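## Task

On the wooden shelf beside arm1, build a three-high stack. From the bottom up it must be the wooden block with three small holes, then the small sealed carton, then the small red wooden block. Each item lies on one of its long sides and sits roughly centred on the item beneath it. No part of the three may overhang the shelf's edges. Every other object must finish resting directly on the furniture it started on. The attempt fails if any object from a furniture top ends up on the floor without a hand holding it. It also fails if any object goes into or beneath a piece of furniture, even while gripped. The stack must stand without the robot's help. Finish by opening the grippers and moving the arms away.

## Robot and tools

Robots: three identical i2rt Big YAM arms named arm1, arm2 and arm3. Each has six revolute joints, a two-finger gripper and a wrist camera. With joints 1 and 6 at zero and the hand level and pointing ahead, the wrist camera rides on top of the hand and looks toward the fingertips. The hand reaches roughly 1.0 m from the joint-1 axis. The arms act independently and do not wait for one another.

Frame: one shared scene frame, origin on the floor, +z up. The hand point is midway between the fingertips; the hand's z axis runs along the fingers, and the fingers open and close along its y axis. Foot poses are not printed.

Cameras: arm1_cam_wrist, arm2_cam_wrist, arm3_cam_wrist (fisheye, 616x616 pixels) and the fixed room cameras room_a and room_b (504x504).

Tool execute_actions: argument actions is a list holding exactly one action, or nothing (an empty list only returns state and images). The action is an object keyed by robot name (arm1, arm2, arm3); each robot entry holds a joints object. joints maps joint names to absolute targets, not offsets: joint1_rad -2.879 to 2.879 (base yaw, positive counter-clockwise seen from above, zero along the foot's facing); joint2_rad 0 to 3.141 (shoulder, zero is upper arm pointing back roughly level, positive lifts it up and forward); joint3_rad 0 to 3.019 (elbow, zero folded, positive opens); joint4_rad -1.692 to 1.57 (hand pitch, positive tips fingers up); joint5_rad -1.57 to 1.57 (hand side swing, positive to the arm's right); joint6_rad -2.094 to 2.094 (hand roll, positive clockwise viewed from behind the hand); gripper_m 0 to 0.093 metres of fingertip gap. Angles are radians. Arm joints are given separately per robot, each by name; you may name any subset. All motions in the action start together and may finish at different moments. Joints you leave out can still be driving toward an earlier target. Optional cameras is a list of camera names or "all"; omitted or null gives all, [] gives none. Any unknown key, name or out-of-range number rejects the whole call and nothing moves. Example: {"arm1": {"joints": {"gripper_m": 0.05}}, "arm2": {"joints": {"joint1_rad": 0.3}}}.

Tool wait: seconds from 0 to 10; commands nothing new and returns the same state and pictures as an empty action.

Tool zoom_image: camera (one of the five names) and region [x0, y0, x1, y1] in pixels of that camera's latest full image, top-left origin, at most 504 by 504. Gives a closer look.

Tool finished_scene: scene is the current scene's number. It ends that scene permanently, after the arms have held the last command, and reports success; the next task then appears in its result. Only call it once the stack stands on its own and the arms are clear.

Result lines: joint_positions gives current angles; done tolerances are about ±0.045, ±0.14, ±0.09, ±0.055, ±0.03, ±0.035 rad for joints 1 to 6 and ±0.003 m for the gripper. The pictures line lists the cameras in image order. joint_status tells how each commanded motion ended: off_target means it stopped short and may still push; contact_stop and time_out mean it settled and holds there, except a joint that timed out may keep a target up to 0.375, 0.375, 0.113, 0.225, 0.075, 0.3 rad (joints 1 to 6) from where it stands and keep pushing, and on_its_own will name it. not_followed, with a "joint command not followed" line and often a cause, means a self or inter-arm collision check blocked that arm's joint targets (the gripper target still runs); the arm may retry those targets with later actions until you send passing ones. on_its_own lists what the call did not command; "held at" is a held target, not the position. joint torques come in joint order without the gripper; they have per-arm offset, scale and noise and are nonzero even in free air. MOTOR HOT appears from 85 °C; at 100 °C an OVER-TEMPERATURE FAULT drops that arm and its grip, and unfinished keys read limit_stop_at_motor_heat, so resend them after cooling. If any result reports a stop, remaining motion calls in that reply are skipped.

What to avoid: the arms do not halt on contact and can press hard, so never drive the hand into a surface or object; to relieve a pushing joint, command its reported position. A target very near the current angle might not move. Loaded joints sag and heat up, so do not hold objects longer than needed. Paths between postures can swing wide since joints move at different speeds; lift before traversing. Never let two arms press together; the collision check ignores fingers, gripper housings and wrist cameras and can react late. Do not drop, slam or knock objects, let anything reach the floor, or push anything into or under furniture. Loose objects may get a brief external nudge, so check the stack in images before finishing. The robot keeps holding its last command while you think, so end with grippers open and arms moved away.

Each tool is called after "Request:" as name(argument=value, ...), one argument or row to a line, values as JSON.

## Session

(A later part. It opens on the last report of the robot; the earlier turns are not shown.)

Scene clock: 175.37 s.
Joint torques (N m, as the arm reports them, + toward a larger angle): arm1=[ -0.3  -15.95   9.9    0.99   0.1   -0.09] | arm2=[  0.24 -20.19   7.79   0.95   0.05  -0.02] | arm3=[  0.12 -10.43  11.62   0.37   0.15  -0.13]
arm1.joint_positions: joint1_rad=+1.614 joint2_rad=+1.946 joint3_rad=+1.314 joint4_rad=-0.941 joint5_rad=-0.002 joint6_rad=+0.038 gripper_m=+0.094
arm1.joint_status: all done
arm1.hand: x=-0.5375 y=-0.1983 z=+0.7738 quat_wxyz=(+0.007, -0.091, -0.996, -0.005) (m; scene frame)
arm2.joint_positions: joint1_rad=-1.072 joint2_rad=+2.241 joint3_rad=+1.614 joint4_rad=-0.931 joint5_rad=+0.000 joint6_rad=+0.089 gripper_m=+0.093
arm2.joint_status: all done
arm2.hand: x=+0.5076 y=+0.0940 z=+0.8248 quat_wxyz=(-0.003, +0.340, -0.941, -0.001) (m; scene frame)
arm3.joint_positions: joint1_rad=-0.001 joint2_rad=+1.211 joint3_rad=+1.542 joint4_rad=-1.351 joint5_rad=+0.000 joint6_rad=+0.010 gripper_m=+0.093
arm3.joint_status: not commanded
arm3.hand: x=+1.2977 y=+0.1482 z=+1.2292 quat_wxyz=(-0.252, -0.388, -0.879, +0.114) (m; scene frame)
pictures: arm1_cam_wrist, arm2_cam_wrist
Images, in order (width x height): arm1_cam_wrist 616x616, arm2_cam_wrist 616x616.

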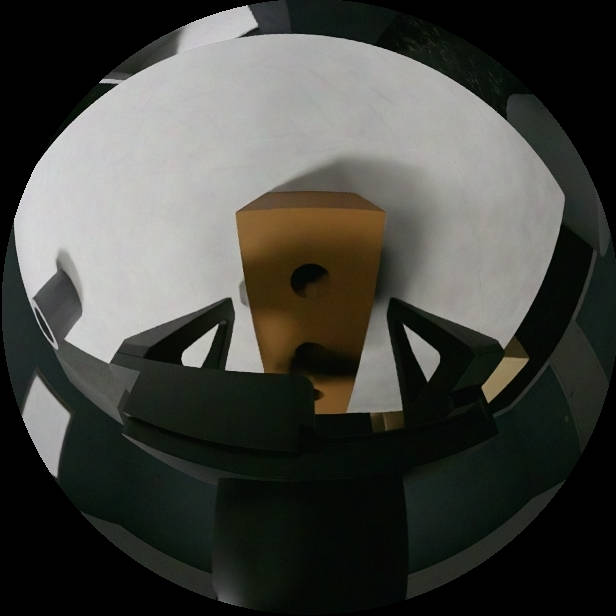

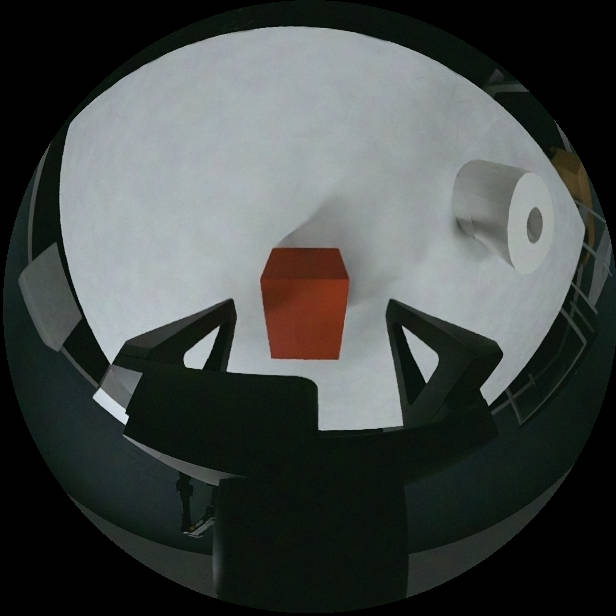

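Request:
execute_actions(
  actions=[
    {"arm1":{"joints":{"gripper_m":0.03}},"arm2":{"joints":{"joint2_rad":2.28}}},
  ],
  cameras=["arm2_cam_wrist"],
)

Scene clock: 184.90 s.
Joint torques (N m, as the arm reports them, + toward a larger angle): arm1=[ -0.29 -15.96   9.98   0.95   0.08  -0.08] | arm2=[  0.24 -18.04   7.8    0.99   0.03   0.01] | arm3=[  0.09 -10.39  11.62   0.37   0.14  -0.12]
arm1.joint_positions: joint1_rad=+1.614 joint2_rad=+1.946 joint3_rad=+1.314 joint4_rad=-0.940 joint5_rad=-0.002 joint6_rad=+0.037 gripper_m=+0.045
arm1.joint_status: gripper_m off_target (ended at +0.045, target +0.030)
arm1.hand: x=-0.5372 y=-0.1983 z=+0.7738 quat_wxyz=(+0.006, -0.091, -0.996, -0.005) (m; scene frame)
arm2.joint_positions: joint1_rad=-1.072 joint2_rad=+2.269 joint3_rad=+1.614 joint4_rad=-0.931 joint5_rad=+0.000 joint6_rad=+0.089 gripper_m=+0.093
arm2.joint_status: all done
arm2.hand: x=+0.5031 y=+0.0895 z=+0.8082 quat_wxyz=(+0.009, +0.340, -0.941, +0.005) (m; scene frame)
arm3.joint_positions: joint1_rad=-0.001 joint2_rad=+1.211 joint3_rad=+1.542 joint4_rad=-1.351 joint5_rad=+0.000 joint6_rad=+0.010 gripper_m=+0.093
arm3.joint_status: not commanded
arm3.hand: x=+1.2977 y=+0.1482 z=+1.2292 quat_wxyz=(-0.252, -0.388, -0.879, +0.114) (m; scene frame)
pictures: arm2_cam_wrist
Images, in order (width x height): arm2_cam_wrist 616x616.

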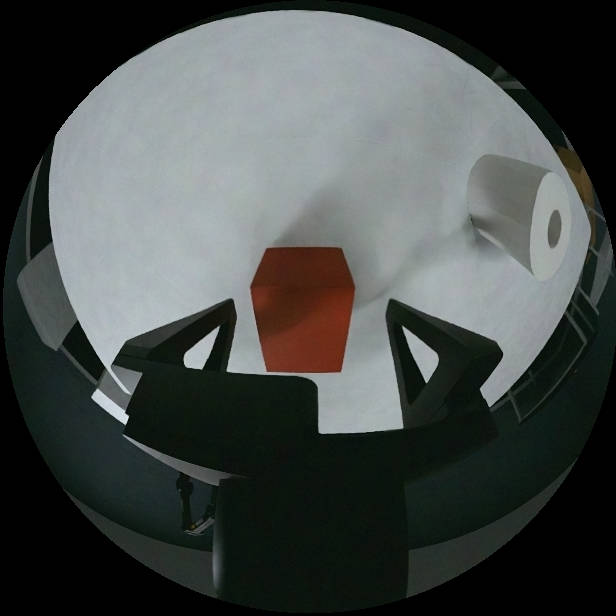

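Request:
execute_actions(
  actions=[
    {"arm1":{"joints":{"joint2_rad":1.80,"joint3_rad":1.45,"joint4_rad":-1.21}},"arm2":{"joints":{"joint2_rad":2.305,"joint4_rad":-0.90}}},
  ],
  cameras=[],
)

Request:
execute_actions(
  actions=[
    {"arm1":{"joints":{"joint1_rad":-0.665,"joint6_rad":1.13}},"arm2":{"joints":{"gripper_m":0.03}}},
  ],
  cameras=["arm1_cam_wrist","arm2_cam_wrist"],
)

Scene clock: 192.93 s.
Joint torques (N m, as the arm reports them, + toward a larger angle): arm1=[ -0.29 -13.69  12.63  -0.2    0.09  -0.08] | arm2=[  0.14 -17.05   7.62   0.85   0.04  -0.02] | arm3=[  0.11 -10.39  11.61   0.36   0.15  -0.12]
arm1.joint_positions: joint1_rad=+1.614 joint2_rad=+1.787 joint3_rad=+1.422 joint4_rad=-1.197 joint5_rad=-0.002 joint6_rad=+0.037 gripper_m=+0.045
arm1.joint_status: all done
arm1.hand: x=-0.5389 y=-0.1989 z=+0.8909 quat_wxyz=(+0.001, -0.091, -0.996, -0.004) (m; scene frame)
arm2.joint_positions: joint1_rad=-1.072 joint2_rad=+2.293 joint3_rad=+1.614 joint4_rad=-0.917 joint5_rad=+0.000 joint6_rad=+0.089 gripper_m=+0.093
arm2.joint_status: all done
arm2.hand: x=+0.5017 y=+0.0880 z=+0.7943 quat_wxyz=(+0.013, +0.340, -0.940, +0.007) (m; scene frame)
arm3.joint_positions: joint1_rad=-0.001 joint2_rad=+1.211 joint3_rad=+1.542 joint4_rad=-1.351 joint5_rad=+0.000 joint6_rad=+0.010 gripper_m=+0.093
arm3.joint_status: not commanded
arm3.hand: x=+1.2977 y=+0.1482 z=+1.2292 quat_wxyz=(-0.252, -0.388, -0.879, +0.114) (m; scene frame)
pictures: none
No camera images: the call's "cameras" was empty. Leave "cameras" out to get every camera's image.

Scene clock: 195.17 s.
Joint torques (N m, as the arm reports them, + toward a larger angle): arm1=[  0.68 -14.28  12.58  -0.19   0.05   0.03] | arm2=[  0.16 -17.94   7.6    0.97   0.06  -0.02] | arm3=[  0.06 -10.38  11.61   0.37   0.15  -0.13]
arm1.joint_positions: joint1_rad=-0.675 joint2_rad=+1.797 joint3_rad=+1.422 joint4_rad=-1.197 joint5_rad=+0.002 joint6_rad=+1.122 gripper_m=+0.045
arm1.joint_status: all done
arm1.hand: x=-1.4638 y=-0.4657 z=+0.8933 quat_wxyz=(+0.004, -0.979, +0.206, +0.007) (m; scene frame)
arm2.joint_positions: joint1_rad=-1.072 joint2_rad=+2.293 joint3_rad=+1.614 joint4_rad=-0.917 joint5_rad=+0.000 joint6_rad=+0.088 gripper_m=+0.044
arm2.joint_status: gripper_m off_target (ended at +0.044, target +0.030)
arm2.hand: x=+0.5017 y=+0.0880 z=+0.7943 quat_wxyz=(+0.013, +0.340, -0.940, +0.007) (m; scene frame)
arm3.joint_positions: joint1_rad=-0.001 joint2_rad=+1.211 joint3_rad=+1.542 joint4_rad=-1.351 joint5_rad=+0.000 joint6_rad=+0.010 gripper_m=+0.093
arm3.joint_status: not commanded
arm3.hand: x=+1.2977 y=+0.1482 z=+1.2292 quat_wxyz=(-0.252, -0.388, -0.879, +0.114) (m; scene frame)
pictures: arm1_cam_wrist, arm2_cam_wrist
Images, in order (width x height): arm1_cam_wrist 616x616, arm2_cam_wrist 616x616.

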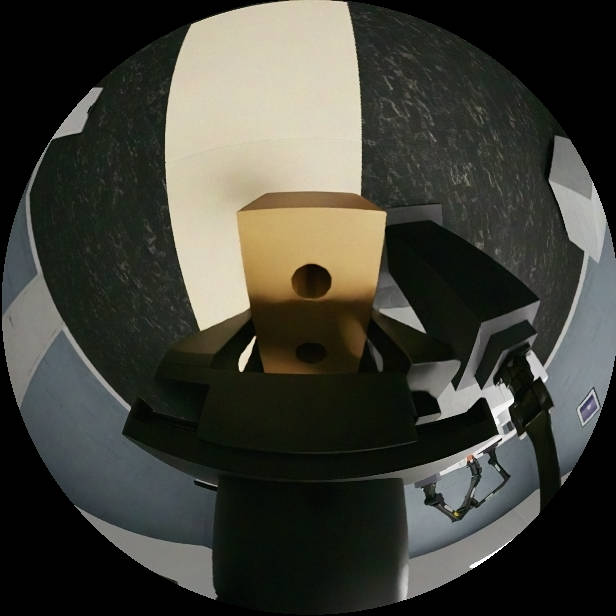

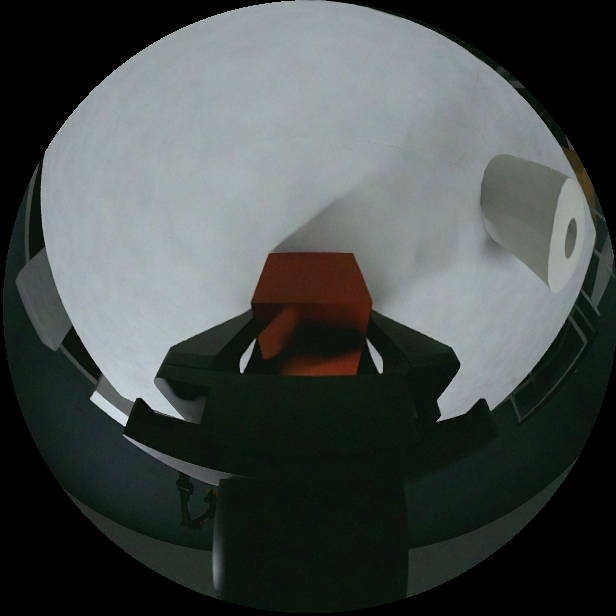

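Request:
execute_actions(
  actions=[
    {"arm1":{"joints":{"joint2_rad":2.275,"joint3_rad":1.66,"joint4_rad":-0.89}},"arm2":{"joints":{"joint2_rad":2.05,"joint3_rad":1.61,"joint4_rad":-1.12}}},
  ],
  cameras=["arm1_cam_wrist"],
)

Scene clock: 207.20 s.
Joint torques (N m, as the arm reports them, + toward a larger angle): arm1=[  0.54 -20.46  11.08   0.91   0.04   0.02] | arm2=[  0.08 -17.26   7.3   -0.45   0.06  -0.01] | arm3=[  0.09 -10.4   11.62   0.38   0.15  -0.12]
arm1.joint_positions: joint1_rad=-0.675 joint2_rad=+2.290 joint3_rad=+1.634 joint4_rad=-0.903 joint5_rad=+0.002 joint6_rad=+1.123 gripper_m=+0.045
arm1.joint_status: all done
arm1.hand: x=-1.5417 y=-0.5288 z=+0.6869 quat_wxyz=(-0.001, -0.978, +0.206, +0.010) (m; scene frame)
arm2.joint_positions: joint1_rad=-1.072 joint2_rad=+2.045 joint3_rad=+1.602 joint4_rad=-1.105 joint5_rad=+0.000 joint6_rad=+0.088 gripper_m=+0.044
arm2.joint_status: all done
arm2.hand: x=+0.4959 y=+0.0827 z=+0.9366 quat_wxyz=(-0.008, +0.340, -0.940, -0.003) (m; scene frame)
arm3.joint_positions: joint1_rad=-0.001 joint2_rad=+1.211 joint3_rad=+1.542 joint4_rad=-1.351 joint5_rad=+0.000 joint6_rad=+0.010 gripper_m=+0.093
arm3.joint_status: not commanded
arm3.hand: x=+1.2977 y=+0.1482 z=+1.2292 quat_wxyz=(-0.252, -0.388, -0.879, +0.114) (m; scene frame)
pictures: arm1_cam_wrist
Images, in order (width x height): arm1_cam_wrist 616x616.

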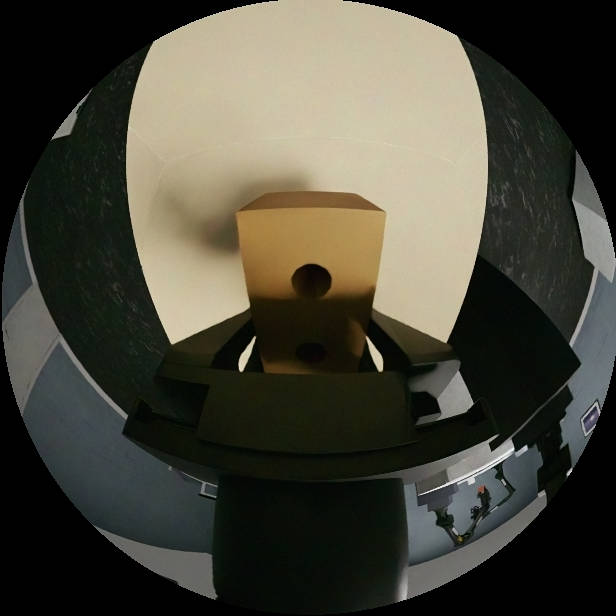

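Request:
execute_actions(
  actions=[
    {"arm1":{"joints":{"joint2_rad":2.38,"joint4_rad":-0.82}},"arm2":{"joints":{"joint1_rad":1.07,"joint6_rad":0}}},
  ],
  cameras=["arm1_cam_wrist"],
)

Request:
execute_actions(
  actions=[
    {"arm1":{"joints":{"joint2_rad":2.415,"joint4_rad":-0.79}},"arm2":{"joints":{"joint2_rad":2.265,"joint4_rad":-0.875}}},
  ],
  cameras=["arm1_cam_wrist","arm2_cam_wrist"],
)

Scene clock: 218.70 s.
Joint torques (N m, as the arm reports them, + toward a larger angle): arm1=[  0.54 -20.14  10.51   0.85   0.04   0.03] | arm2=[ -0.83 -17.49   7.21  -0.37   0.02   0.  ] | arm3=[  0.09 -10.42  11.62   0.36   0.15  -0.12]
arm1.joint_positions: joint1_rad=-0.675 joint2_rad=+2.385 joint3_rad=+1.634 joint4_rad=-0.832 joint5_rad=+0.002 joint6_rad=+1.123 gripper_m=+0.045
arm1.joint_status: all done
arm1.hand: x=-1.5362 y=-0.5231 z=+0.6296 quat_wxyz=(+0.009, -0.978, +0.206, +0.003) (m; scene frame)
arm2.joint_positions: joint1_rad=+1.072 joint2_rad=+2.048 joint3_rad=+1.602 joint4_rad=-1.105 joint5_rad=+0.000 joint6_rad=+0.007 gripper_m=+0.044
arm2.joint_status: all done
arm2.hand: x=-0.5252 y=-0.2143 z=+0.9388 quat_wxyz=(+0.002, +0.994, -0.111, -0.010) (m; scene frame)
arm3.joint_positions: joint1_rad=-0.001 joint2_rad=+1.211 joint3_rad=+1.542 joint4_rad=-1.351 joint5_rad=+0.000 joint6_rad=+0.010 gripper_m=+0.093
arm3.joint_status: not commanded
arm3.hand: x=+1.2977 y=+0.1482 z=+1.2292 quat_wxyz=(-0.252, -0.388, -0.879, +0.114) (m; scene frame)
pictures: arm1_cam_wrist
Images, in order (width x height): arm1_cam_wrist 616x616.

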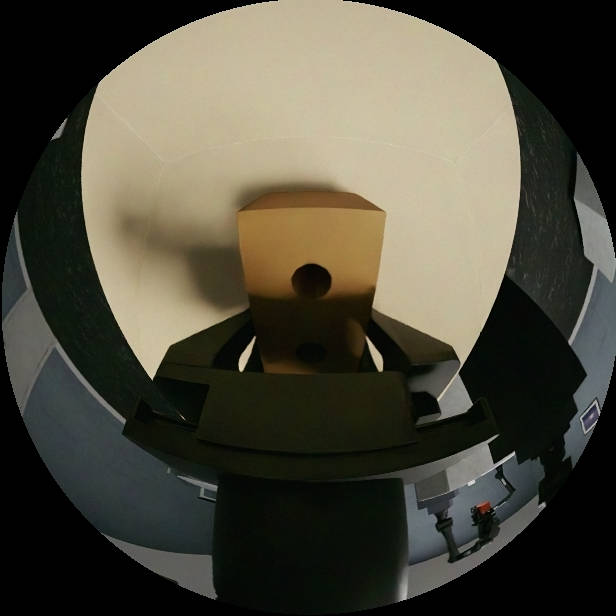

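Scene clock: 219.93 s.
Joint torques (N m, as the arm reports them, + toward a larger angle): arm1=[  0.5  -17.94  10.48   1.     0.08   0.02] | arm2=[  0.15 -20.46   6.29   1.06   0.04   0.  ] | arm3=[  0.08 -10.41  11.62   0.36   0.14  -0.13]
arm1.joint_positions: joint1_rad=-0.675 joint2_rad=+2.393 joint3_rad=+1.634 joint4_rad=-0.805 joint5_rad=+0.001 joint6_rad=+1.124 gripper_m=+0.045
arm1.joint_status: all done
arm1.hand: x=-1.5394 y=-0.5259 z=+0.6246 quat_wxyz=(+0.001, -0.978, +0.206, +0.009) (m; scene frame)
arm2.joint_positions: joint1_rad=+1.072 joint2_rad=+2.299 joint3_rad=+1.602 joint4_rad=-0.891 joint5_rad=+0.000 joint6_rad=+0.007 gripper_m=+0.044
arm2.joint_status: all done
arm2.hand: x=-0.5330 y=-0.2134 z=+0.7909 quat_wxyz=(+0.004, +0.994, -0.111, +0.008) (m; scene frame)
arm3.joint_positions: joint1_rad=-0.001 joint2_rad=+1.211 joint3_rad=+1.542 joint4_rad=-1.351 joint5_rad=+0.000 joint6_rad=+0.010 gripper_m=+0.093
arm3.joint_status: not commanded
arm3.hand: x=+1.2977 y=+0.1482 z=+1.2292 quat_wxyz=(-0.252, -0.388, -0.879, +0.114) (m; scene frame)
pictures: arm1_cam_wrist, arm2_cam_wrist
Images, in order (width x height): arm1_cam_wrist 616x616, arm2_cam_wrist 616x616.

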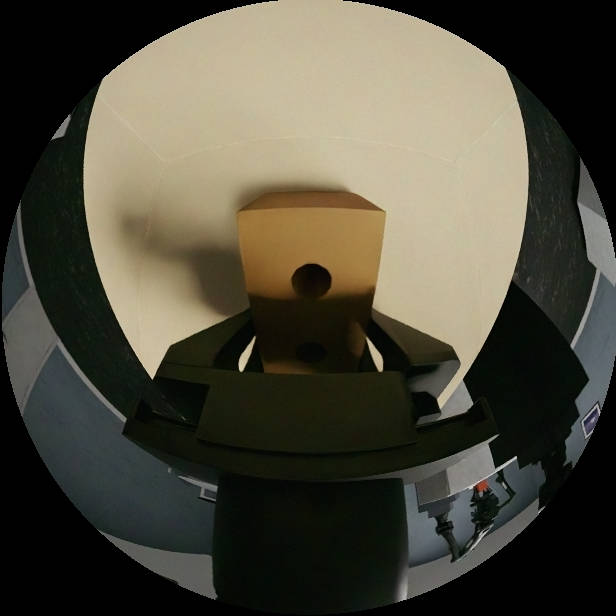

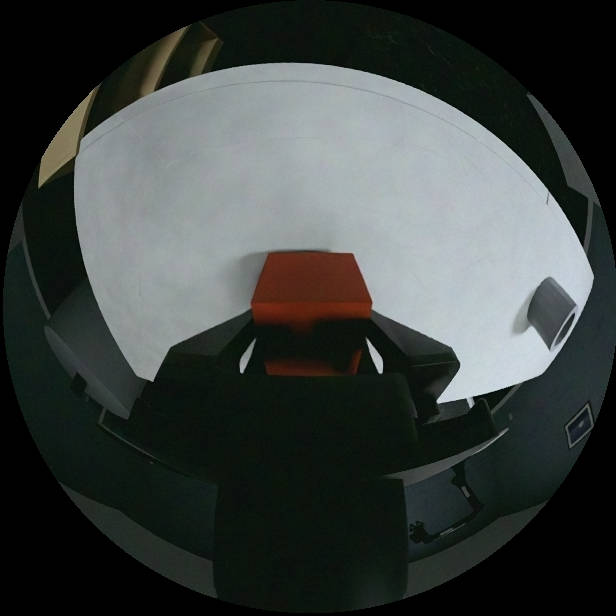

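Request:
execute_actions(
  actions=[
    {"arm1":{"joints":{"joint2_rad":2.445}},"arm2":{"joints":{"joint2_rad":2.335,"joint4_rad":-0.85}}},
  ],
  cameras=[],
)

Scene clock: 225.73 s.
Joint torques (N m, as the arm reports them, + toward a larger angle): arm1=[  0.55 -15.72  10.47   1.     0.09   0.02] | arm2=[ -0.33 -18.11   6.13   0.81  -0.02   0.02] | arm3=[  0.11 -10.38  11.61   0.37   0.15  -0.12]
arm1.joint_positions: joint1_rad=-0.675 joint2_rad=+2.394 joint3_rad=+1.634 joint4_rad=-0.805 joint5_rad=+0.001 joint6_rad=+1.124 gripper_m=+0.045
arm1.joint_status: all done
arm1.hand: x=-1.5391 y=-0.5257 z=+0.6239 quat_wxyz=(+0.001, -0.978, +0.206, +0.008) (m; scene frame)
arm2.joint_positions: joint1_rad=+1.072 joint2_rad=+2.323 joint3_rad=+1.602 joint4_rad=-0.864 joint5_rad=+0.000 joint6_rad=+0.007 gripper_m=+0.044
arm2.joint_status: all done
arm2.hand: x=-0.5332 y=-0.2134 z=+0.7761 quat_wxyz=(+0.003, +0.994, -0.111, +0.007) (m; scene frame)
arm3.joint_positions: joint1_rad=-0.001 joint2_rad=+1.211 joint3_rad=+1.542 joint4_rad=-1.351 joint5_rad=+0.000 joint6_rad=+0.010 gripper_m=+0.093
arm3.joint_status: not commanded
arm3.hand: x=+1.2977 y=+0.1482 z=+1.2292 quat_wxyz=(-0.252, -0.388, -0.879, +0.114) (m; scene frame)
pictures: none
No camera images: the call's "cameras" was empty. Leave "cameras" out to get every camera's image.

Request:
execute_actions(
  actions=[
    {"arm1":{"joints":{"joint2_rad":2.39,"gripper_m":0.093}},"arm2":{"joints":{"joint2_rad":2.325,"gripper_m":0.093}}},
  ],
  cameras=[],
)

Request:
execute_actions(
  actions=[
    {"arm1":{"joints":{"joint2_rad":2.27,"joint4_rad":-0.94}},"arm2":{"joints":{"joint2_rad":1.85,"joint3_rad":1.5,"joint4_rad":-1.2}}},
  ],
  cameras=["arm1_cam_wrist"],
)

Request:
execute_actions(
  actions=[
    {"arm1":{"joints":{"joint2_rad":1.975,"joint3_rad":1.45,"joint4_rad":-1.0}},"arm2":{"joints":{"joint1_rad":-0.8,"joint2_rad":1.2}}},
  ],
  cameras=[],
)

Request:
execute_actions(
  actions=[
    {"arm1":{"joints":{"joint1_rad":-0.345,"joint3_rad":1.29,"joint4_rad":-0.865,"joint6_rad":-0.21}}},
  ],
  cameras=["arm1_cam_wrist","room_a"],
)

Scene clock: 244.90 s.
Joint torques (N m, as the arm reports them, + toward a larger angle): arm1=[  0.5  -20.    10.49   0.95   0.09   0.02] | arm2=[ -0.32 -18.33   6.08   0.79   0.02  -0.02] | arm3=[  0.06 -10.4   11.62   0.36   0.14  -0.13]
arm1.joint_positions: joint1_rad=-0.675 joint2_rad=+2.394 joint3_rad=+1.634 joint4_rad=-0.804 joint5_rad=+0.001 joint6_rad=+1.124 gripper_m=+0.093
arm1.joint_status: all done
arm1.hand: x=-1.5394 y=-0.5260 z=+0.6241 quat_wxyz=(+0.000, -0.978, +0.206, +0.009) (m; scene frame)
arm2.joint_positions: joint1_rad=+1.072 joint2_rad=+2.323 joint3_rad=+1.602 joint4_rad=-0.864 joint5_rad=+0.000 joint6_rad=+0.007 gripper_m=+0.093
arm2.joint_status: all done
arm2.hand: x=-0.5332 y=-0.2134 z=+0.7761 quat_wxyz=(+0.003, +0.994, -0.111, +0.007) (m; scene frame)
arm3.joint_positions: joint1_rad=-0.001 joint2_rad=+1.211 joint3_rad=+1.542 joint4_rad=-1.351 joint5_rad=+0.000 joint6_rad=+0.010 gripper_m=+0.093
arm3.joint_status: not commanded
arm3.hand: x=+1.2977 y=+0.1482 z=+1.2292 quat_wxyz=(-0.252, -0.388, -0.879, +0.114) (m; scene frame)
pictures: none
No camera images: the call's "cameras" was empty. Leave "cameras" out to get every camera's image.

Scene clock: 246.47 s.
Joint torques (N m, as the arm reports them, + toward a larger angle): arm1=[  0.53 -17.07  11.13  -0.12   0.09   0.02] | arm2=[ -0.39 -15.48   7.99  -0.26   0.02  -0.01] | arm3=[  0.1  -10.41  11.61   0.37   0.14  -0.12]
arm1.joint_positions: joint1_rad=-0.675 joint2_rad=+2.244 joint3_rad=+1.638 joint4_rad=-0.926 joint5_rad=+0.001 joint6_rad=+1.124 gripper_m=+0.093
arm1.joint_status: all done
arm1.hand: x=-1.5464 y=-0.5335 z=+0.7163 quat_wxyz=(-0.012, -0.978, +0.206, +0.018) (m; scene frame)
arm2.joint_positions: joint1_rad=+1.072 joint2_rad=+1.851 joint3_rad=+1.487 joint4_rad=-1.185 joint5_rad=+0.000 joint6_rad=+0.007 gripper_m=+0.093
arm2.joint_status: all done
arm2.hand: x=-0.4752 y=-0.2248 z=+1.0080 quat_wxyz=(+0.002, +0.994, -0.111, -0.012) (m; scene frame)
arm3.joint_positions: joint1_rad=-0.001 joint2_rad=+1.211 joint3_rad=+1.542 joint4_rad=-1.351 joint5_rad=+0.000 joint6_rad=+0.010 gripper_m=+0.093
arm3.joint_status: not commanded
arm3.hand: x=+1.2977 y=+0.1482 z=+1.2292 quat_wxyz=(-0.252, -0.388, -0.879, +0.114) (m; scene frame)
pictures: arm1_cam_wrist
Images, in order (width x height): arm1_cam_wrist 616x616.

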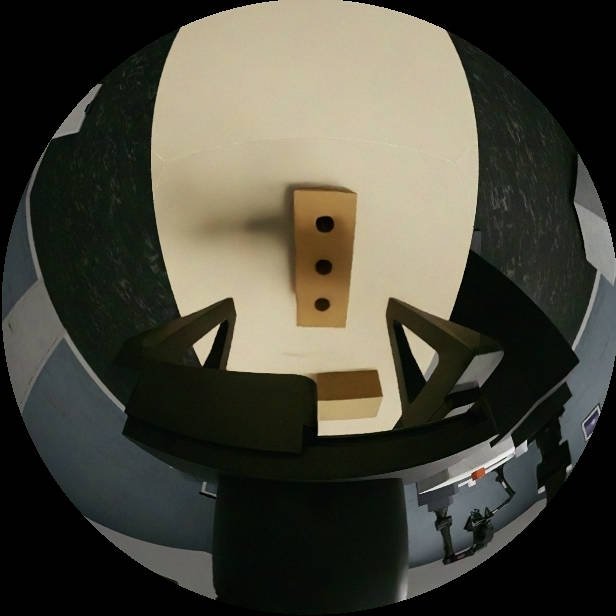

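Scene clock: 248.40 s.
Joint torques (N m, as the arm reports them, + toward a larger angle): arm1=[  0.56 -14.34  10.05   0.21   0.09   0.02] | arm2=[ 0.58 -8.84  8.83  0.89 -0.02  0.03] | arm3=[  0.1  -10.39  11.62   0.37   0.14  -0.13]
arm1.joint_positions: joint1_rad=-0.675 joint2_rad=+1.950 joint3_rad=+1.448 joint4_rad=-0.993 joint5_rad=+0.001 joint6_rad=+1.124 gripper_m=+0.093
arm1.joint_status: all done
arm1.hand: x=-1.5027 y=-0.4980 z=+0.8231 quat_wxyz=(-0.027, -0.978, +0.206, +0.030) (m; scene frame)
arm2.joint_positions: joint1_rad=-0.802 joint2_rad=+1.212 joint3_rad=+1.487 joint4_rad=-1.185 joint5_rad=+0.000 joint6_rad=+0.007 gripper_m=+0.093
arm2.joint_status: all done
arm2.hand: x=+0.3009 y=+0.0669 z=+1.3295 quat_wxyz=(-0.278, +0.473, -0.820, -0.162) (m; scene frame)
arm3.joint_positions: joint1_rad=-0.001 joint2_rad=+1.211 joint3_rad=+1.542 joint4_rad=-1.351 joint5_rad=+0.000 joint6_rad=+0.010 gripper_m=+0.093
arm3.joint_status: not commanded
arm3.hand: x=+1.2977 y=+0.1482 z=+1.2292 quat_wxyz=(-0.252, -0.388, -0.879, +0.114) (m; scene frame)
pictures: none
No camera images: the call's "cameras" was empty. Leave "cameras" out to get every camera's image.

Scene clock: 250.43 s.
Joint torques (N m, as the arm reports them, + toward a larger angle): arm1=[ -0.26 -14.55   8.87   1.02   0.08  -0.08] | arm2=[ 0.02 -9.62  8.94  0.84  0.01 -0.01] | arm3=[  0.1  -10.42  11.62   0.37   0.14  -0.12]
arm1.joint_positions: joint1_rad=-0.345 joint2_rad=+1.963 joint3_rad=+1.290 joint4_rad=-0.878 joint5_rad=-0.002 joint6_rad=-0.201 gripper_m=+0.093
arm1.joint_status: all done
arm1.hand: x=-1.3339 y=-0.5805 z=+0.7630 quat_wxyz=(+0.002, -0.814, -0.581, +0.010) (m; scene frame)
arm2.joint_positions: joint1_rad=-0.802 joint2_rad=+1.212 joint3_rad=+1.487 joint4_rad=-1.185 joint5_rad=+0.000 joint6_rad=+0.007 gripper_m=+0.093
arm2.joint_status: not commanded
arm2.hand: x=+0.3009 y=+0.0669 z=+1.3295 quat_wxyz=(-0.278, +0.473, -0.820, -0.162) (m; scene frame)
arm3.joint_positions: joint1_rad=-0.001 joint2_rad=+1.211 joint3_rad=+1.542 joint4_rad=-1.351 joint5_rad=+0.000 joint6_rad=+0.010 gripper_m=+0.093
arm3.joint_status: not commanded
arm3.hand: x=+1.2977 y=+0.1482 z=+1.2292 quat_wxyz=(-0.252, -0.388, -0.879, +0.114) (m; scene frame)
pictures: arm1_cam_wrist, room_a
Images, in order (width x height): arm1_cam_wrist 616x616, room_a 504x504.

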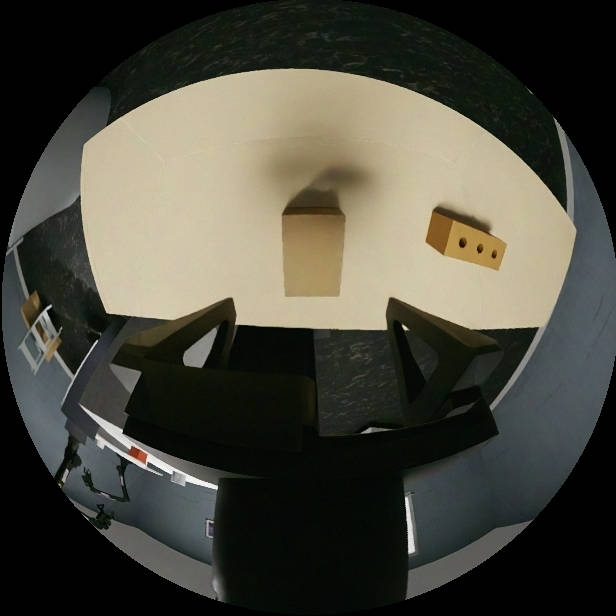

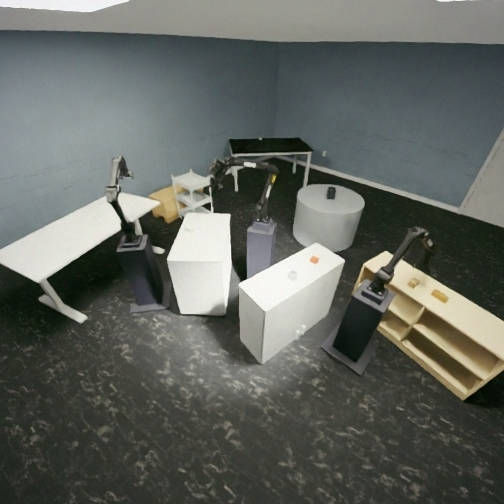

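Request:
execute_actions(
  actions=[
    {"arm1":{"joints":{"joint2_rad":2.18,"joint3_rad":1.262,"joint4_rad":-0.63}}},
  ],
  cameras=["arm1_cam_wrist"],
)

Scene clock: 258.87 s.
Joint torques (N m, as the arm reports them, + toward a larger angle): arm1=[ -0.21 -16.63   7.85   0.99   0.08  -0.09] | arm2=[ 0.24 -9.22  8.88  0.87  0.    0.03] | arm3=[  0.09 -10.37  11.61   0.37   0.15  -0.13]
arm1.joint_positions: joint1_rad=-0.345 joint2_rad=+2.187 joint3_rad=+1.251 joint4_rad=-0.644 joint5_rad=-0.002 joint6_rad=-0.202 gripper_m=+0.093
arm1.joint_status: all done
arm1.hand: x=-1.3288 y=-0.5687 z=+0.6394 quat_wxyz=(+0.008, -0.814, -0.581, -0.003) (m; scene frame)
arm2.joint_positions: joint1_rad=-0.802 joint2_rad=+1.212 joint3_rad=+1.487 joint4_rad=-1.185 joint5_rad=+0.000 joint6_rad=+0.007 gripper_m=+0.093
arm2.joint_status: not commanded
arm2.hand: x=+0.3009 y=+0.0669 z=+1.3295 quat_wxyz=(-0.278, +0.473, -0.820, -0.162) (m; scene frame)
arm3.joint_positions: joint1_rad=-0.001 joint2_rad=+1.211 joint3_rad=+1.542 joint4_rad=-1.351 joint5_rad=+0.000 joint6_rad=+0.010 gripper_m=+0.093
arm3.joint_status: not commanded
arm3.hand: x=+1.2977 y=+0.1482 z=+1.2292 quat_wxyz=(-0.252, -0.388, -0.879, +0.114) (m; scene frame)
pictures: arm1_cam_wrist
Images, in order (width x height): arm1_cam_wrist 616x616.

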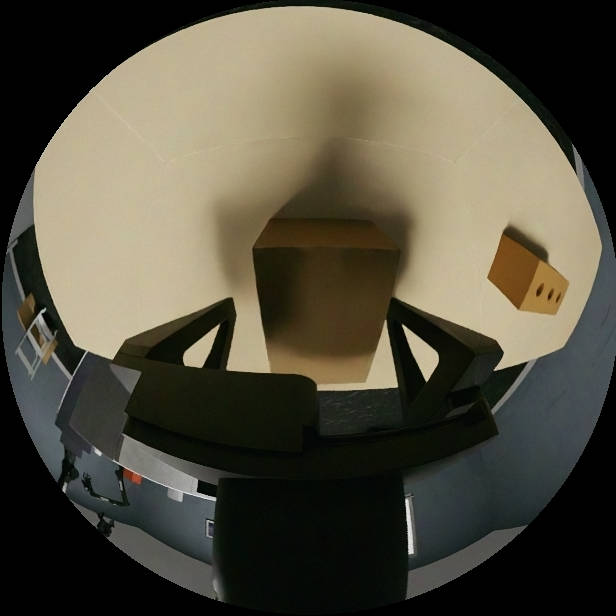

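Request:
execute_actions(
  actions=[
    {"arm1":{"joints":{"gripper_m":0.04}}},
  ],
  cameras=[],
)

Request:
execute_actions(
  actions=[
    {"arm1":{"joints":{"joint2_rad":2.06,"joint3_rad":1.56,"joint4_rad":-1.07}}},
  ],
  cameras=[],
)

Request:
execute_actions(
  actions=[
    {"arm1":{"joints":{"joint1_rad":-0.677,"joint2_rad":2.21,"joint3_rad":1.675,"joint4_rad":-0.98,"joint6_rad":1.132}}},
  ],
  cameras=["arm1_cam_wrist","room_a"],
)

Scene clock: 271.63 s.
Joint torques (N m, as the arm reports them, + toward a larger angle): arm1=[ -0.25 -16.86   7.85   0.96   0.03  -0.08] | arm2=[-0.1  -9.48  8.83  0.83 -0.02  0.01] | arm3=[  0.07 -10.4   11.61   0.37   0.15  -0.13]
arm1.joint_positions: joint1_rad=-0.345 joint2_rad=+2.187 joint3_rad=+1.251 joint4_rad=-0.643 joint5_rad=-0.001 joint6_rad=-0.202 gripper_m=+0.059
arm1.joint_status: gripper_m off_target (ended at +0.059, target +0.040)
arm1.hand: x=-1.3291 y=-0.5689 z=+0.6394 quat_wxyz=(+0.008, -0.814, -0.581, -0.002) (m; scene frame)
arm2.joint_positions: joint1_rad=-0.802 joint2_rad=+1.212 joint3_rad=+1.487 joint4_rad=-1.185 joint5_rad=+0.000 joint6_rad=+0.007 gripper_m=+0.093
arm2.joint_status: not commanded
arm2.hand: x=+0.3009 y=+0.0669 z=+1.3295 quat_wxyz=(-0.278, +0.473, -0.820, -0.162) (m; scene frame)
arm3.joint_positions: joint1_rad=-0.001 joint2_rad=+1.211 joint3_rad=+1.542 joint4_rad=-1.351 joint5_rad=+0.000 joint6_rad=+0.010 gripper_m=+0.093
arm3.joint_status: not commanded
arm3.hand: x=+1.2977 y=+0.1482 z=+1.2292 quat_wxyz=(-0.252, -0.388, -0.879, +0.114) (m; scene frame)
pictures: none
No camera images: the call's "cameras" was empty. Leave "cameras" out to get every camera's image.

Scene clock: 272.90 s.
Joint torques (N m, as the arm reports them, + toward a larger angle): arm1=[ -0.27 -16.18  10.83  -0.08   0.03  -0.08] | arm2=[ 0.13 -9.12  8.82  0.72 -0.02  0.02] | arm3=[  0.08 -10.39  11.61   0.37   0.15  -0.13]
arm1.joint_positions: joint1_rad=-0.345 joint2_rad=+2.042 joint3_rad=+1.548 joint4_rad=-1.057 joint5_rad=-0.001 joint6_rad=-0.202 gripper_m=+0.059
arm1.joint_status: all done
arm1.hand: x=-1.3655 y=-0.6349 z=+0.8025 quat_wxyz=(+0.002, -0.814, -0.581, +0.011) (m; scene frame)
arm2.joint_positions: joint1_rad=-0.802 joint2_rad=+1.212 joint3_rad=+1.487 joint4_rad=-1.185 joint5_rad=+0.000 joint6_rad=+0.007 gripper_m=+0.093
arm2.joint_status: not commanded
arm2.hand: x=+0.3009 y=+0.0669 z=+1.3295 quat_wxyz=(-0.278, +0.473, -0.820, -0.162) (m; scene frame)
arm3.joint_positions: joint1_rad=-0.001 joint2_rad=+1.211 joint3_rad=+1.542 joint4_rad=-1.351 joint5_rad=+0.000 joint6_rad=+0.010 gripper_m=+0.093
arm3.joint_status: not commanded
arm3.hand: x=+1.2977 y=+0.1482 z=+1.2292 quat_wxyz=(-0.252, -0.388, -0.879, +0.114) (m; scene frame)
pictures: none
No camera images: the call's "cameras" was empty. Leave "cameras" out to get every camera's image.

Scene clock: 274.97 s.
Joint torques (N m, as the arm reports them, + toward a larger angle): arm1=[ -1.07 -19.4   12.28   0.64   0.1    0.05] | arm2=[ 0.4  -9.25  8.83  0.77 -0.04  0.03] | arm3=[  0.09 -10.39  11.62   0.37   0.15  -0.13]
arm1.joint_positions: joint1_rad=-0.668 joint2_rad=+2.213 joint3_rad=+1.641 joint4_rad=-0.986 joint5_rad=+0.001 joint6_rad=+1.124 gripper_m=+0.059
arm1.joint_status: all done
arm1.hand: x=-1.5374 y=-0.5325 z=+0.7351 quat_wxyz=(-0.002, -0.979, +0.203, +0.010) (m; scene frame)
arm2.joint_positions: joint1_rad=-0.802 joint2_rad=+1.212 joint3_rad=+1.487 joint4_rad=-1.185 joint5_rad=+0.000 joint6_rad=+0.007 gripper_m=+0.093
arm2.joint_status: not commanded
arm2.hand: x=+0.3009 y=+0.0669 z=+1.3295 quat_wxyz=(-0.278, +0.473, -0.820, -0.162) (m; scene frame)
arm3.joint_positions: joint1_rad=-0.001 joint2_rad=+1.211 joint3_rad=+1.542 joint4_rad=-1.351 joint5_rad=+0.000 joint6_rad=+0.010 gripper_m=+0.093
arm3.joint_status: not commanded
arm3.hand: x=+1.2977 y=+0.1482 z=+1.2292 quat_wxyz=(-0.252, -0.388, -0.879, +0.114) (m; scene frame)
pictures: arm1_cam_wrist, room_a
Images, in order (width x height): arm1_cam_wrist 616x616, room_a 504x504.

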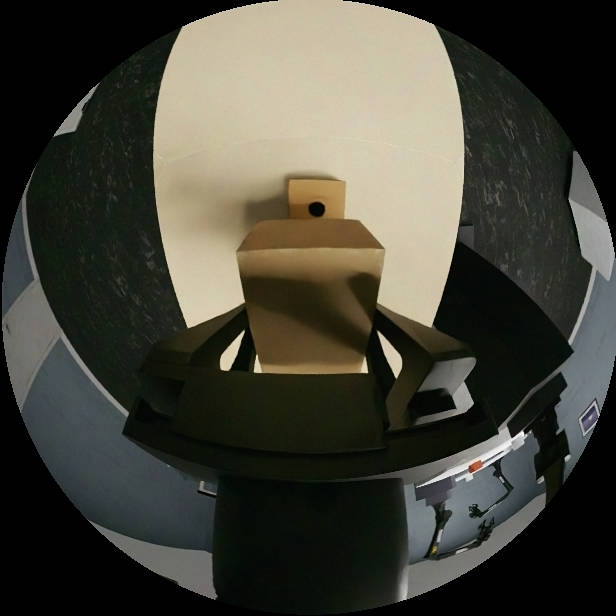

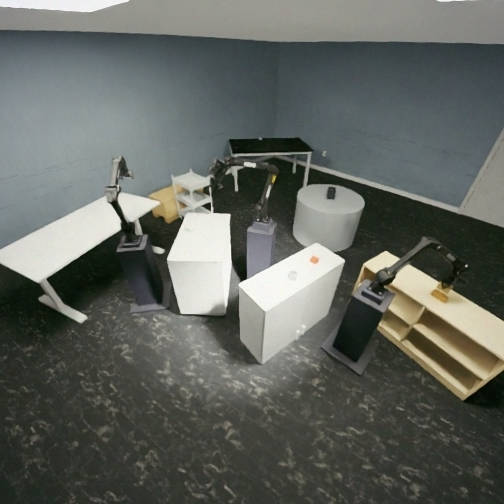

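Request:
execute_actions(
  actions=[
    {"arm1":{"joints":{"joint1_rad":-0.686,"joint2_rad":2.28,"joint4_rad":-0.925}}},
  ],
  cameras=["arm1_cam_wrist"],
)

Scene clock: 281.33 s.
Joint torques (N m, as the arm reports them, + toward a larger angle): arm1=[ -1.08 -18.55  11.91   0.96   0.1    0.03] | arm2=[-0.08 -8.74  8.89  0.92  0.02  0.03] | arm3=[  0.08 -10.41  11.62   0.37   0.15  -0.12]
arm1.joint_positions: joint1_rad=-0.676 joint2_rad=+2.270 joint3_rad=+1.641 joint4_rad=-0.939 joint5_rad=+0.001 joint6_rad=+1.124 gripper_m=+0.059
arm1.joint_status: all done
arm1.hand: x=-1.5412 y=-0.5279 z=+0.7009 quat_wxyz=(+0.002, -0.978, +0.207, +0.007) (m; scene frame)
arm2.joint_positions: joint1_rad=-0.802 joint2_rad=+1.212 joint3_rad=+1.487 joint4_rad=-1.185 joint5_rad=+0.000 joint6_rad=+0.007 gripper_m=+0.093
arm2.joint_status: not commanded
arm2.hand: x=+0.3009 y=+0.0669 z=+1.3295 quat_wxyz=(-0.278, +0.473, -0.820, -0.162) (m; scene frame)
arm3.joint_positions: joint1_rad=-0.001 joint2_rad=+1.211 joint3_rad=+1.542 joint4_rad=-1.351 joint5_rad=+0.000 joint6_rad=+0.010 gripper_m=+0.093
arm3.joint_status: not commanded
arm3.hand: x=+1.2977 y=+0.1482 z=+1.2292 quat_wxyz=(-0.252, -0.388, -0.879, +0.114) (m; scene frame)
pictures: arm1_cam_wrist
Images, in order (width x height): arm1_cam_wrist 616x616.

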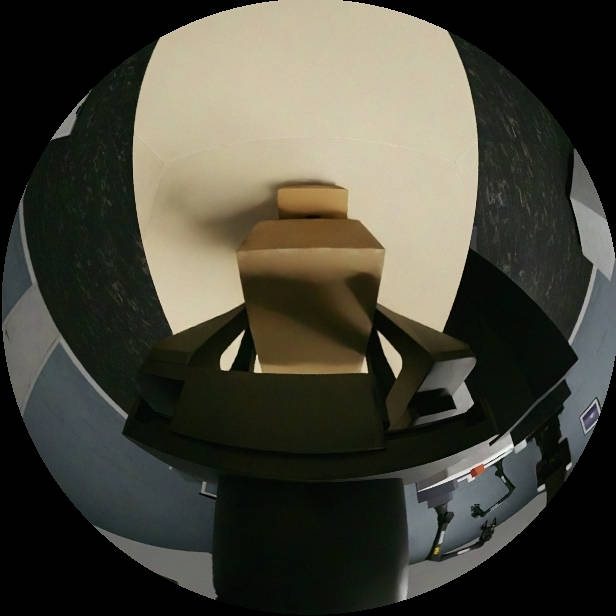

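Request:
execute_actions(
  actions=[
    {"arm1":{"joints":{"joint2_rad":2.315,"joint4_rad":-0.905}}},
  ],
  cameras=[],
)

Request:
execute_actions(
  actions=[
    {"arm1":{"joints":{"joint2_rad":2.34}}},
  ],
  cameras=["arm1_cam_wrist"],
)

Scene clock: 285.60 s.
Joint torques (N m, as the arm reports them, + toward a larger angle): arm1=[ -1.1  -17.56  11.76   1.     0.14   0.03] | arm2=[ 0.05 -9.47  8.87  0.83 -0.02  0.01] | arm3=[  0.09 -10.38  11.62   0.37   0.15  -0.13]
arm1.joint_positions: joint1_rad=-0.677 joint2_rad=+2.289 joint3_rad=+1.642 joint4_rad=-0.919 joint5_rad=-0.001 joint6_rad=+1.124 gripper_m=+0.059
arm1.joint_status: all done
arm1.hand: x=-1.5423 y=-0.5284 z=+0.6899 quat_wxyz=(+0.001, -0.978, +0.208, +0.007) (m; scene frame)
arm2.joint_positions: joint1_rad=-0.802 joint2_rad=+1.212 joint3_rad=+1.487 joint4_rad=-1.185 joint5_rad=+0.000 joint6_rad=+0.007 gripper_m=+0.093
arm2.joint_status: not commanded
arm2.hand: x=+0.3009 y=+0.0669 z=+1.3295 quat_wxyz=(-0.278, +0.473, -0.820, -0.162) (m; scene frame)
arm3.joint_positions: joint1_rad=-0.001 joint2_rad=+1.211 joint3_rad=+1.542 joint4_rad=-1.351 joint5_rad=+0.000 joint6_rad=+0.010 gripper_m=+0.093
arm3.joint_status: not commanded
arm3.hand: x=+1.2977 y=+0.1482 z=+1.2292 quat_wxyz=(-0.252, -0.388, -0.879, +0.114) (m; scene frame)
pictures: none
No camera images: the call's "cameras" was empty. Leave "cameras" out to get every camera's image.

Scene clock: 286.07 s.
Joint torques (N m, as the arm reports them, + toward a larger angle): arm1=[ -1.05 -15.51  11.77   0.98   0.16   0.03] | arm2=[ 0.1  -9.18  8.73  0.79 -0.02  0.03] | arm3=[  0.1  -10.4   11.61   0.37   0.14  -0.12]
arm1.joint_positions: joint1_rad=-0.677 joint2_rad=+2.290 joint3_rad=+1.642 joint4_rad=-0.919 joint5_rad=-0.001 joint6_rad=+1.124 gripper_m=+0.059
arm1.joint_status: all done
arm1.hand: x=-1.5421 y=-0.5282 z=+0.6894 quat_wxyz=(+0.001, -0.978, +0.208, +0.007) (m; scene frame)
arm2.joint_positions: joint1_rad=-0.802 joint2_rad=+1.212 joint3_rad=+1.487 joint4_rad=-1.185 joint5_rad=+0.000 joint6_rad=+0.007 gripper_m=+0.093
arm2.joint_status: not commanded
arm2.hand: x=+0.3009 y=+0.0669 z=+1.3295 quat_wxyz=(-0.278, +0.473, -0.820, -0.162) (m; scene frame)
arm3.joint_positions: joint1_rad=-0.001 joint2_rad=+1.211 joint3_rad=+1.542 joint4_rad=-1.351 joint5_rad=+0.000 joint6_rad=+0.010 gripper_m=+0.093
arm3.joint_status: not commanded
arm3.hand: x=+1.2977 y=+0.1482 z=+1.2292 quat_wxyz=(-0.252, -0.388, -0.879, +0.114) (m; scene frame)
pictures: arm1_cam_wrist
Images, in order (width x height): arm1_cam_wrist 616x616.

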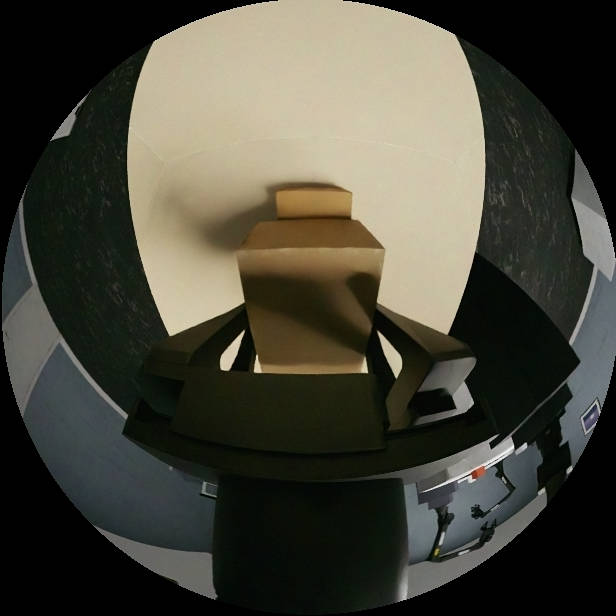

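Request:
execute_actions(
  actions=[
    {"arm1":{"joints":{"joint2_rad":2.285,"gripper_m":0.093}}},
  ],
  cameras=[],
)

Request:
execute_actions(
  actions=[
    {"arm1":{"joints":{"joint2_rad":2.235,"joint4_rad":-1.0}}},
  ],
  cameras=["arm1_cam_wrist"],
)

Request:
execute_actions(
  actions=[
    {"arm1":{"joints":{"joint2_rad":1.81,"joint3_rad":1.45,"joint4_rad":-1.22}}},
  ],
  cameras=[],
)

Request:
execute_actions(
  actions=[
    {"arm1":{"joints":{"joint1_rad":1.610,"joint6_rad":0.045}}},
  ],
  cameras=["arm1_cam_wrist","room_a"],
)

Scene clock: 297.33 s.
Joint torques (N m, as the arm reports them, + toward a larger angle): arm1=[ -1.18 -19.71  11.77   0.96   0.15   0.03] | arm2=[-0.13 -9.12  8.82  1.03  0.02  0.  ] | arm3=[  0.09 -10.39  11.62   0.37   0.15  -0.12]
arm1.joint_positions: joint1_rad=-0.677 joint2_rad=+2.289 joint3_rad=+1.642 joint4_rad=-0.918 joint5_rad=+0.000 joint6_rad=+1.125 gripper_m=+0.093
arm1.joint_status: all done
arm1.hand: x=-1.5425 y=-0.5284 z=+0.6899 quat_wxyz=(+0.001, -0.978, +0.208, +0.008) (m; scene frame)
arm2.joint_positions: joint1_rad=-0.802 joint2_rad=+1.212 joint3_rad=+1.487 joint4_rad=-1.185 joint5_rad=+0.000 joint6_rad=+0.007 gripper_m=+0.093
arm2.joint_status: not commanded
arm2.hand: x=+0.3009 y=+0.0669 z=+1.3295 quat_wxyz=(-0.278, +0.473, -0.820, -0.162) (m; scene frame)
arm3.joint_positions: joint1_rad=-0.001 joint2_rad=+1.211 joint3_rad=+1.542 joint4_rad=-1.351 joint5_rad=+0.000 joint6_rad=+0.010 gripper_m=+0.093
arm3.joint_status: not commanded
arm3.hand: x=+1.2977 y=+0.1482 z=+1.2292 quat_wxyz=(-0.252, -0.388, -0.879, +0.114) (m; scene frame)
pictures: none
No camera images: the call's "cameras" was empty. Leave "cameras" out to get every camera's image.

Scene clock: 298.23 s.
Joint torques (N m, as the arm reports them, + toward a larger angle): arm1=[ -0.96 -18.88  12.15  -0.15   0.15   0.03] | arm2=[-0.52 -9.47  8.98  0.93 -0.01  0.04] | arm3=[  0.08 -10.41  11.62   0.36   0.15  -0.12]
arm1.joint_positions: joint1_rad=-0.677 joint2_rad=+2.228 joint3_rad=+1.642 joint4_rad=-0.987 joint5_rad=+0.000 joint6_rad=+1.125 gripper_m=+0.093
arm1.joint_status: all done
arm1.hand: x=-1.5393 y=-0.5263 z=+0.7266 quat_wxyz=(+0.004, -0.978, +0.208, +0.005) (m; scene frame)
arm2.joint_positions: joint1_rad=-0.802 joint2_rad=+1.212 joint3_rad=+1.487 joint4_rad=-1.185 joint5_rad=+0.000 joint6_rad=+0.007 gripper_m=+0.093
arm2.joint_status: not commanded
arm2.hand: x=+0.3009 y=+0.0669 z=+1.3295 quat_wxyz=(-0.278, +0.473, -0.820, -0.162) (m; scene frame)
arm3.joint_positions: joint1_rad=-0.001 joint2_rad=+1.211 joint3_rad=+1.542 joint4_rad=-1.351 joint5_rad=+0.000 joint6_rad=+0.010 gripper_m=+0.093
arm3.joint_status: not commanded
arm3.hand: x=+1.2977 y=+0.1482 z=+1.2292 quat_wxyz=(-0.252, -0.388, -0.879, +0.114) (m; scene frame)
pictures: arm1_cam_wrist
Images, in order (width x height): arm1_cam_wrist 616x616.

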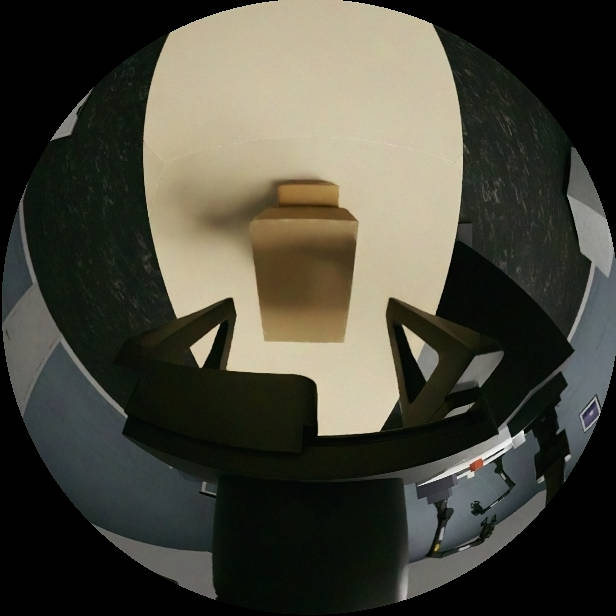

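Scene clock: 299.63 s.
Joint torques (N m, as the arm reports them, + toward a larger angle): arm1=[ -0.92 -12.88  10.64  -0.12   0.15   0.02] | arm2=[ 0.18 -9.17  8.86  0.89  0.    0.02] | arm3=[  0.07 -10.4   11.61   0.37   0.15  -0.12]
arm1.joint_positions: joint1_rad=-0.677 joint2_rad=+1.791 joint3_rad=+1.447 joint4_rad=-1.208 joint5_rad=+0.000 joint6_rad=+1.125 gripper_m=+0.093
arm1.joint_status: all done
arm1.hand: x=-1.4692 y=-0.4697 z=+0.9052 quat_wxyz=(-0.005, -0.978, +0.208, +0.012) (m; scene frame)
arm2.joint_positions: joint1_rad=-0.802 joint2_rad=+1.212 joint3_rad=+1.487 joint4_rad=-1.185 joint5_rad=+0.000 joint6_rad=+0.007 gripper_m=+0.093
arm2.joint_status: not commanded
arm2.hand: x=+0.3009 y=+0.0669 z=+1.3295 quat_wxyz=(-0.278, +0.473, -0.820, -0.162) (m; scene frame)
arm3.joint_positions: joint1_rad=-0.001 joint2_rad=+1.211 joint3_rad=+1.542 joint4_rad=-1.351 joint5_rad=+0.000 joint6_rad=+0.010 gripper_m=+0.093
arm3.joint_status: not commanded
arm3.hand: x=+1.2977 y=+0.1482 z=+1.2292 quat_wxyz=(-0.252, -0.388, -0.879, +0.114) (m; scene frame)
pictures: none
No camera images: the call's "cameras" was empty. Leave "cameras" out to get every camera's image.

Scene clock: 301.83 s.
Joint torques (N m, as the arm reports them, + toward a larger angle): arm1=[ -0.66 -13.86  10.63  -0.11   0.04  -0.08] | arm2=[ 0.17 -9.39  8.83  0.89 -0.01  0.01] | arm3=[  0.09 -10.38  11.61   0.37   0.14  -0.13]
arm1.joint_positions: joint1_rad=+1.620 joint2_rad=+1.797 joint3_rad=+1.447 joint4_rad=-1.208 joint5_rad=-0.001 joint6_rad=+0.052 gripper_m=+0.093
arm1.joint_status: all done
arm1.hand: x=-0.5322 y=-0.1972 z=+0.8945 quat_wxyz=(-0.001, -0.095, -0.995, -0.004) (m; scene frame)
arm2.joint_positions: joint1_rad=-0.802 joint2_rad=+1.212 joint3_rad=+1.487 joint4_rad=-1.185 joint5_rad=+0.000 joint6_rad=+0.007 gripper_m=+0.093
arm2.joint_status: not commanded
arm2.hand: x=+0.3009 y=+0.0669 z=+1.3295 quat_wxyz=(-0.278, +0.473, -0.820, -0.162) (m; scene frame)
arm3.joint_positions: joint1_rad=-0.001 joint2_rad=+1.211 joint3_rad=+1.542 joint4_rad=-1.351 joint5_rad=+0.000 joint6_rad=+0.010 gripper_m=+0.093
arm3.joint_status: not commanded
arm3.hand: x=+1.2977 y=+0.1482 z=+1.2292 quat_wxyz=(-0.252, -0.388, -0.879, +0.114) (m; scene frame)
pictures: arm1_cam_wrist, room_a
Images, in order (width x height): arm1_cam_wrist 616x616, room_a 504x504.

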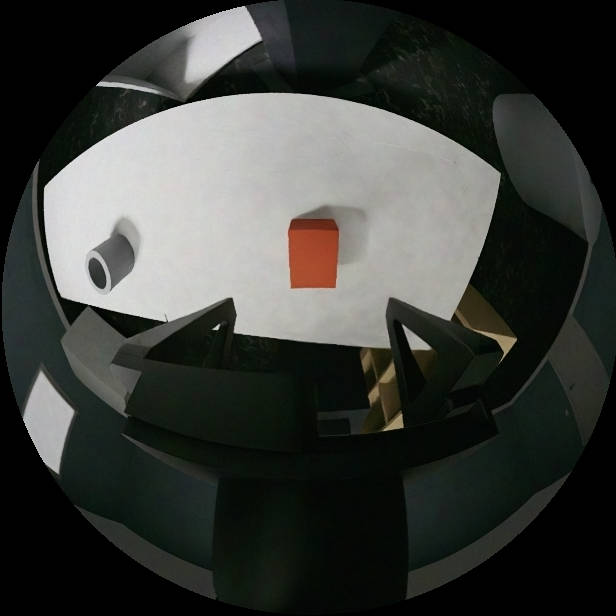

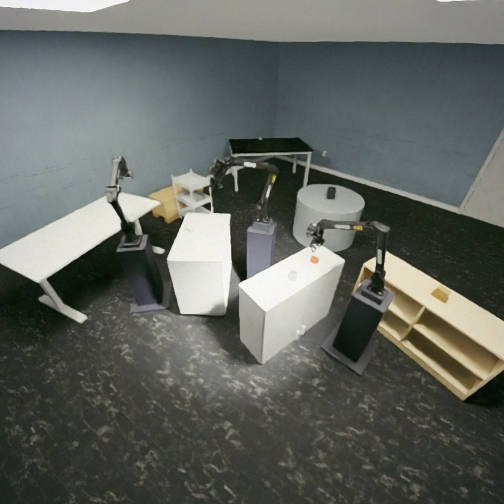

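Request:
execute_actions(
  actions=[
    {"arm1":{"joints":{"joint2_rad":1.915,"joint3_rad":1.315,"joint4_rad":-0.945}}},
  ],
  cameras=["arm1_cam_wrist"],
)

Scene clock: 309.63 s.
Joint torques (N m, as the arm reports them, + toward a larger angle): arm1=[ -0.63 -15.59  10.14   0.98   0.04  -0.08] | arm2=[-0.28 -9.14  8.75  0.7   0.    0.02] | arm3=[  0.08 -10.39  11.62   0.36   0.14  -0.12]
arm1.joint_positions: joint1_rad=+1.620 joint2_rad=+1.920 joint3_rad=+1.301 joint4_rad=-0.959 joint5_rad=-0.001 joint6_rad=+0.052 gripper_m=+0.093
arm1.joint_status: all done
arm1.hand: x=-0.5435 y=-0.1948 z=+0.7831 quat_wxyz=(+0.009, -0.095, -0.995, -0.004) (m; scene frame)
arm2.joint_positions: joint1_rad=-0.802 joint2_rad=+1.212 joint3_rad=+1.487 joint4_rad=-1.185 joint5_rad=+0.000 joint6_rad=+0.007 gripper_m=+0.093
arm2.joint_status: not commanded
arm2.hand: x=+0.3009 y=+0.0669 z=+1.3295 quat_wxyz=(-0.278, +0.473, -0.820, -0.162) (m; scene frame)
arm3.joint_positions: joint1_rad=-0.001 joint2_rad=+1.211 joint3_rad=+1.542 joint4_rad=-1.351 joint5_rad=+0.000 joint6_rad=+0.010 gripper_m=+0.093
arm3.joint_status: not commanded
arm3.hand: x=+1.2977 y=+0.1482 z=+1.2292 quat_wxyz=(-0.252, -0.388, -0.879, +0.114) (m; scene frame)
pictures: arm1_cam_wrist
Images, in order (width x height): arm1_cam_wrist 616x616.

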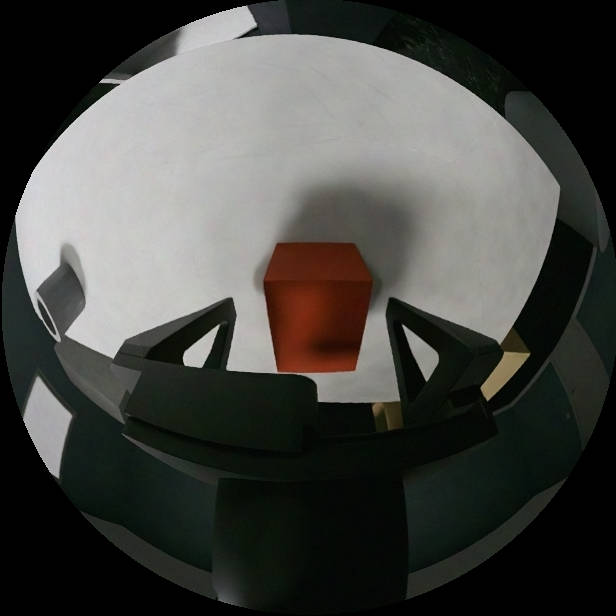

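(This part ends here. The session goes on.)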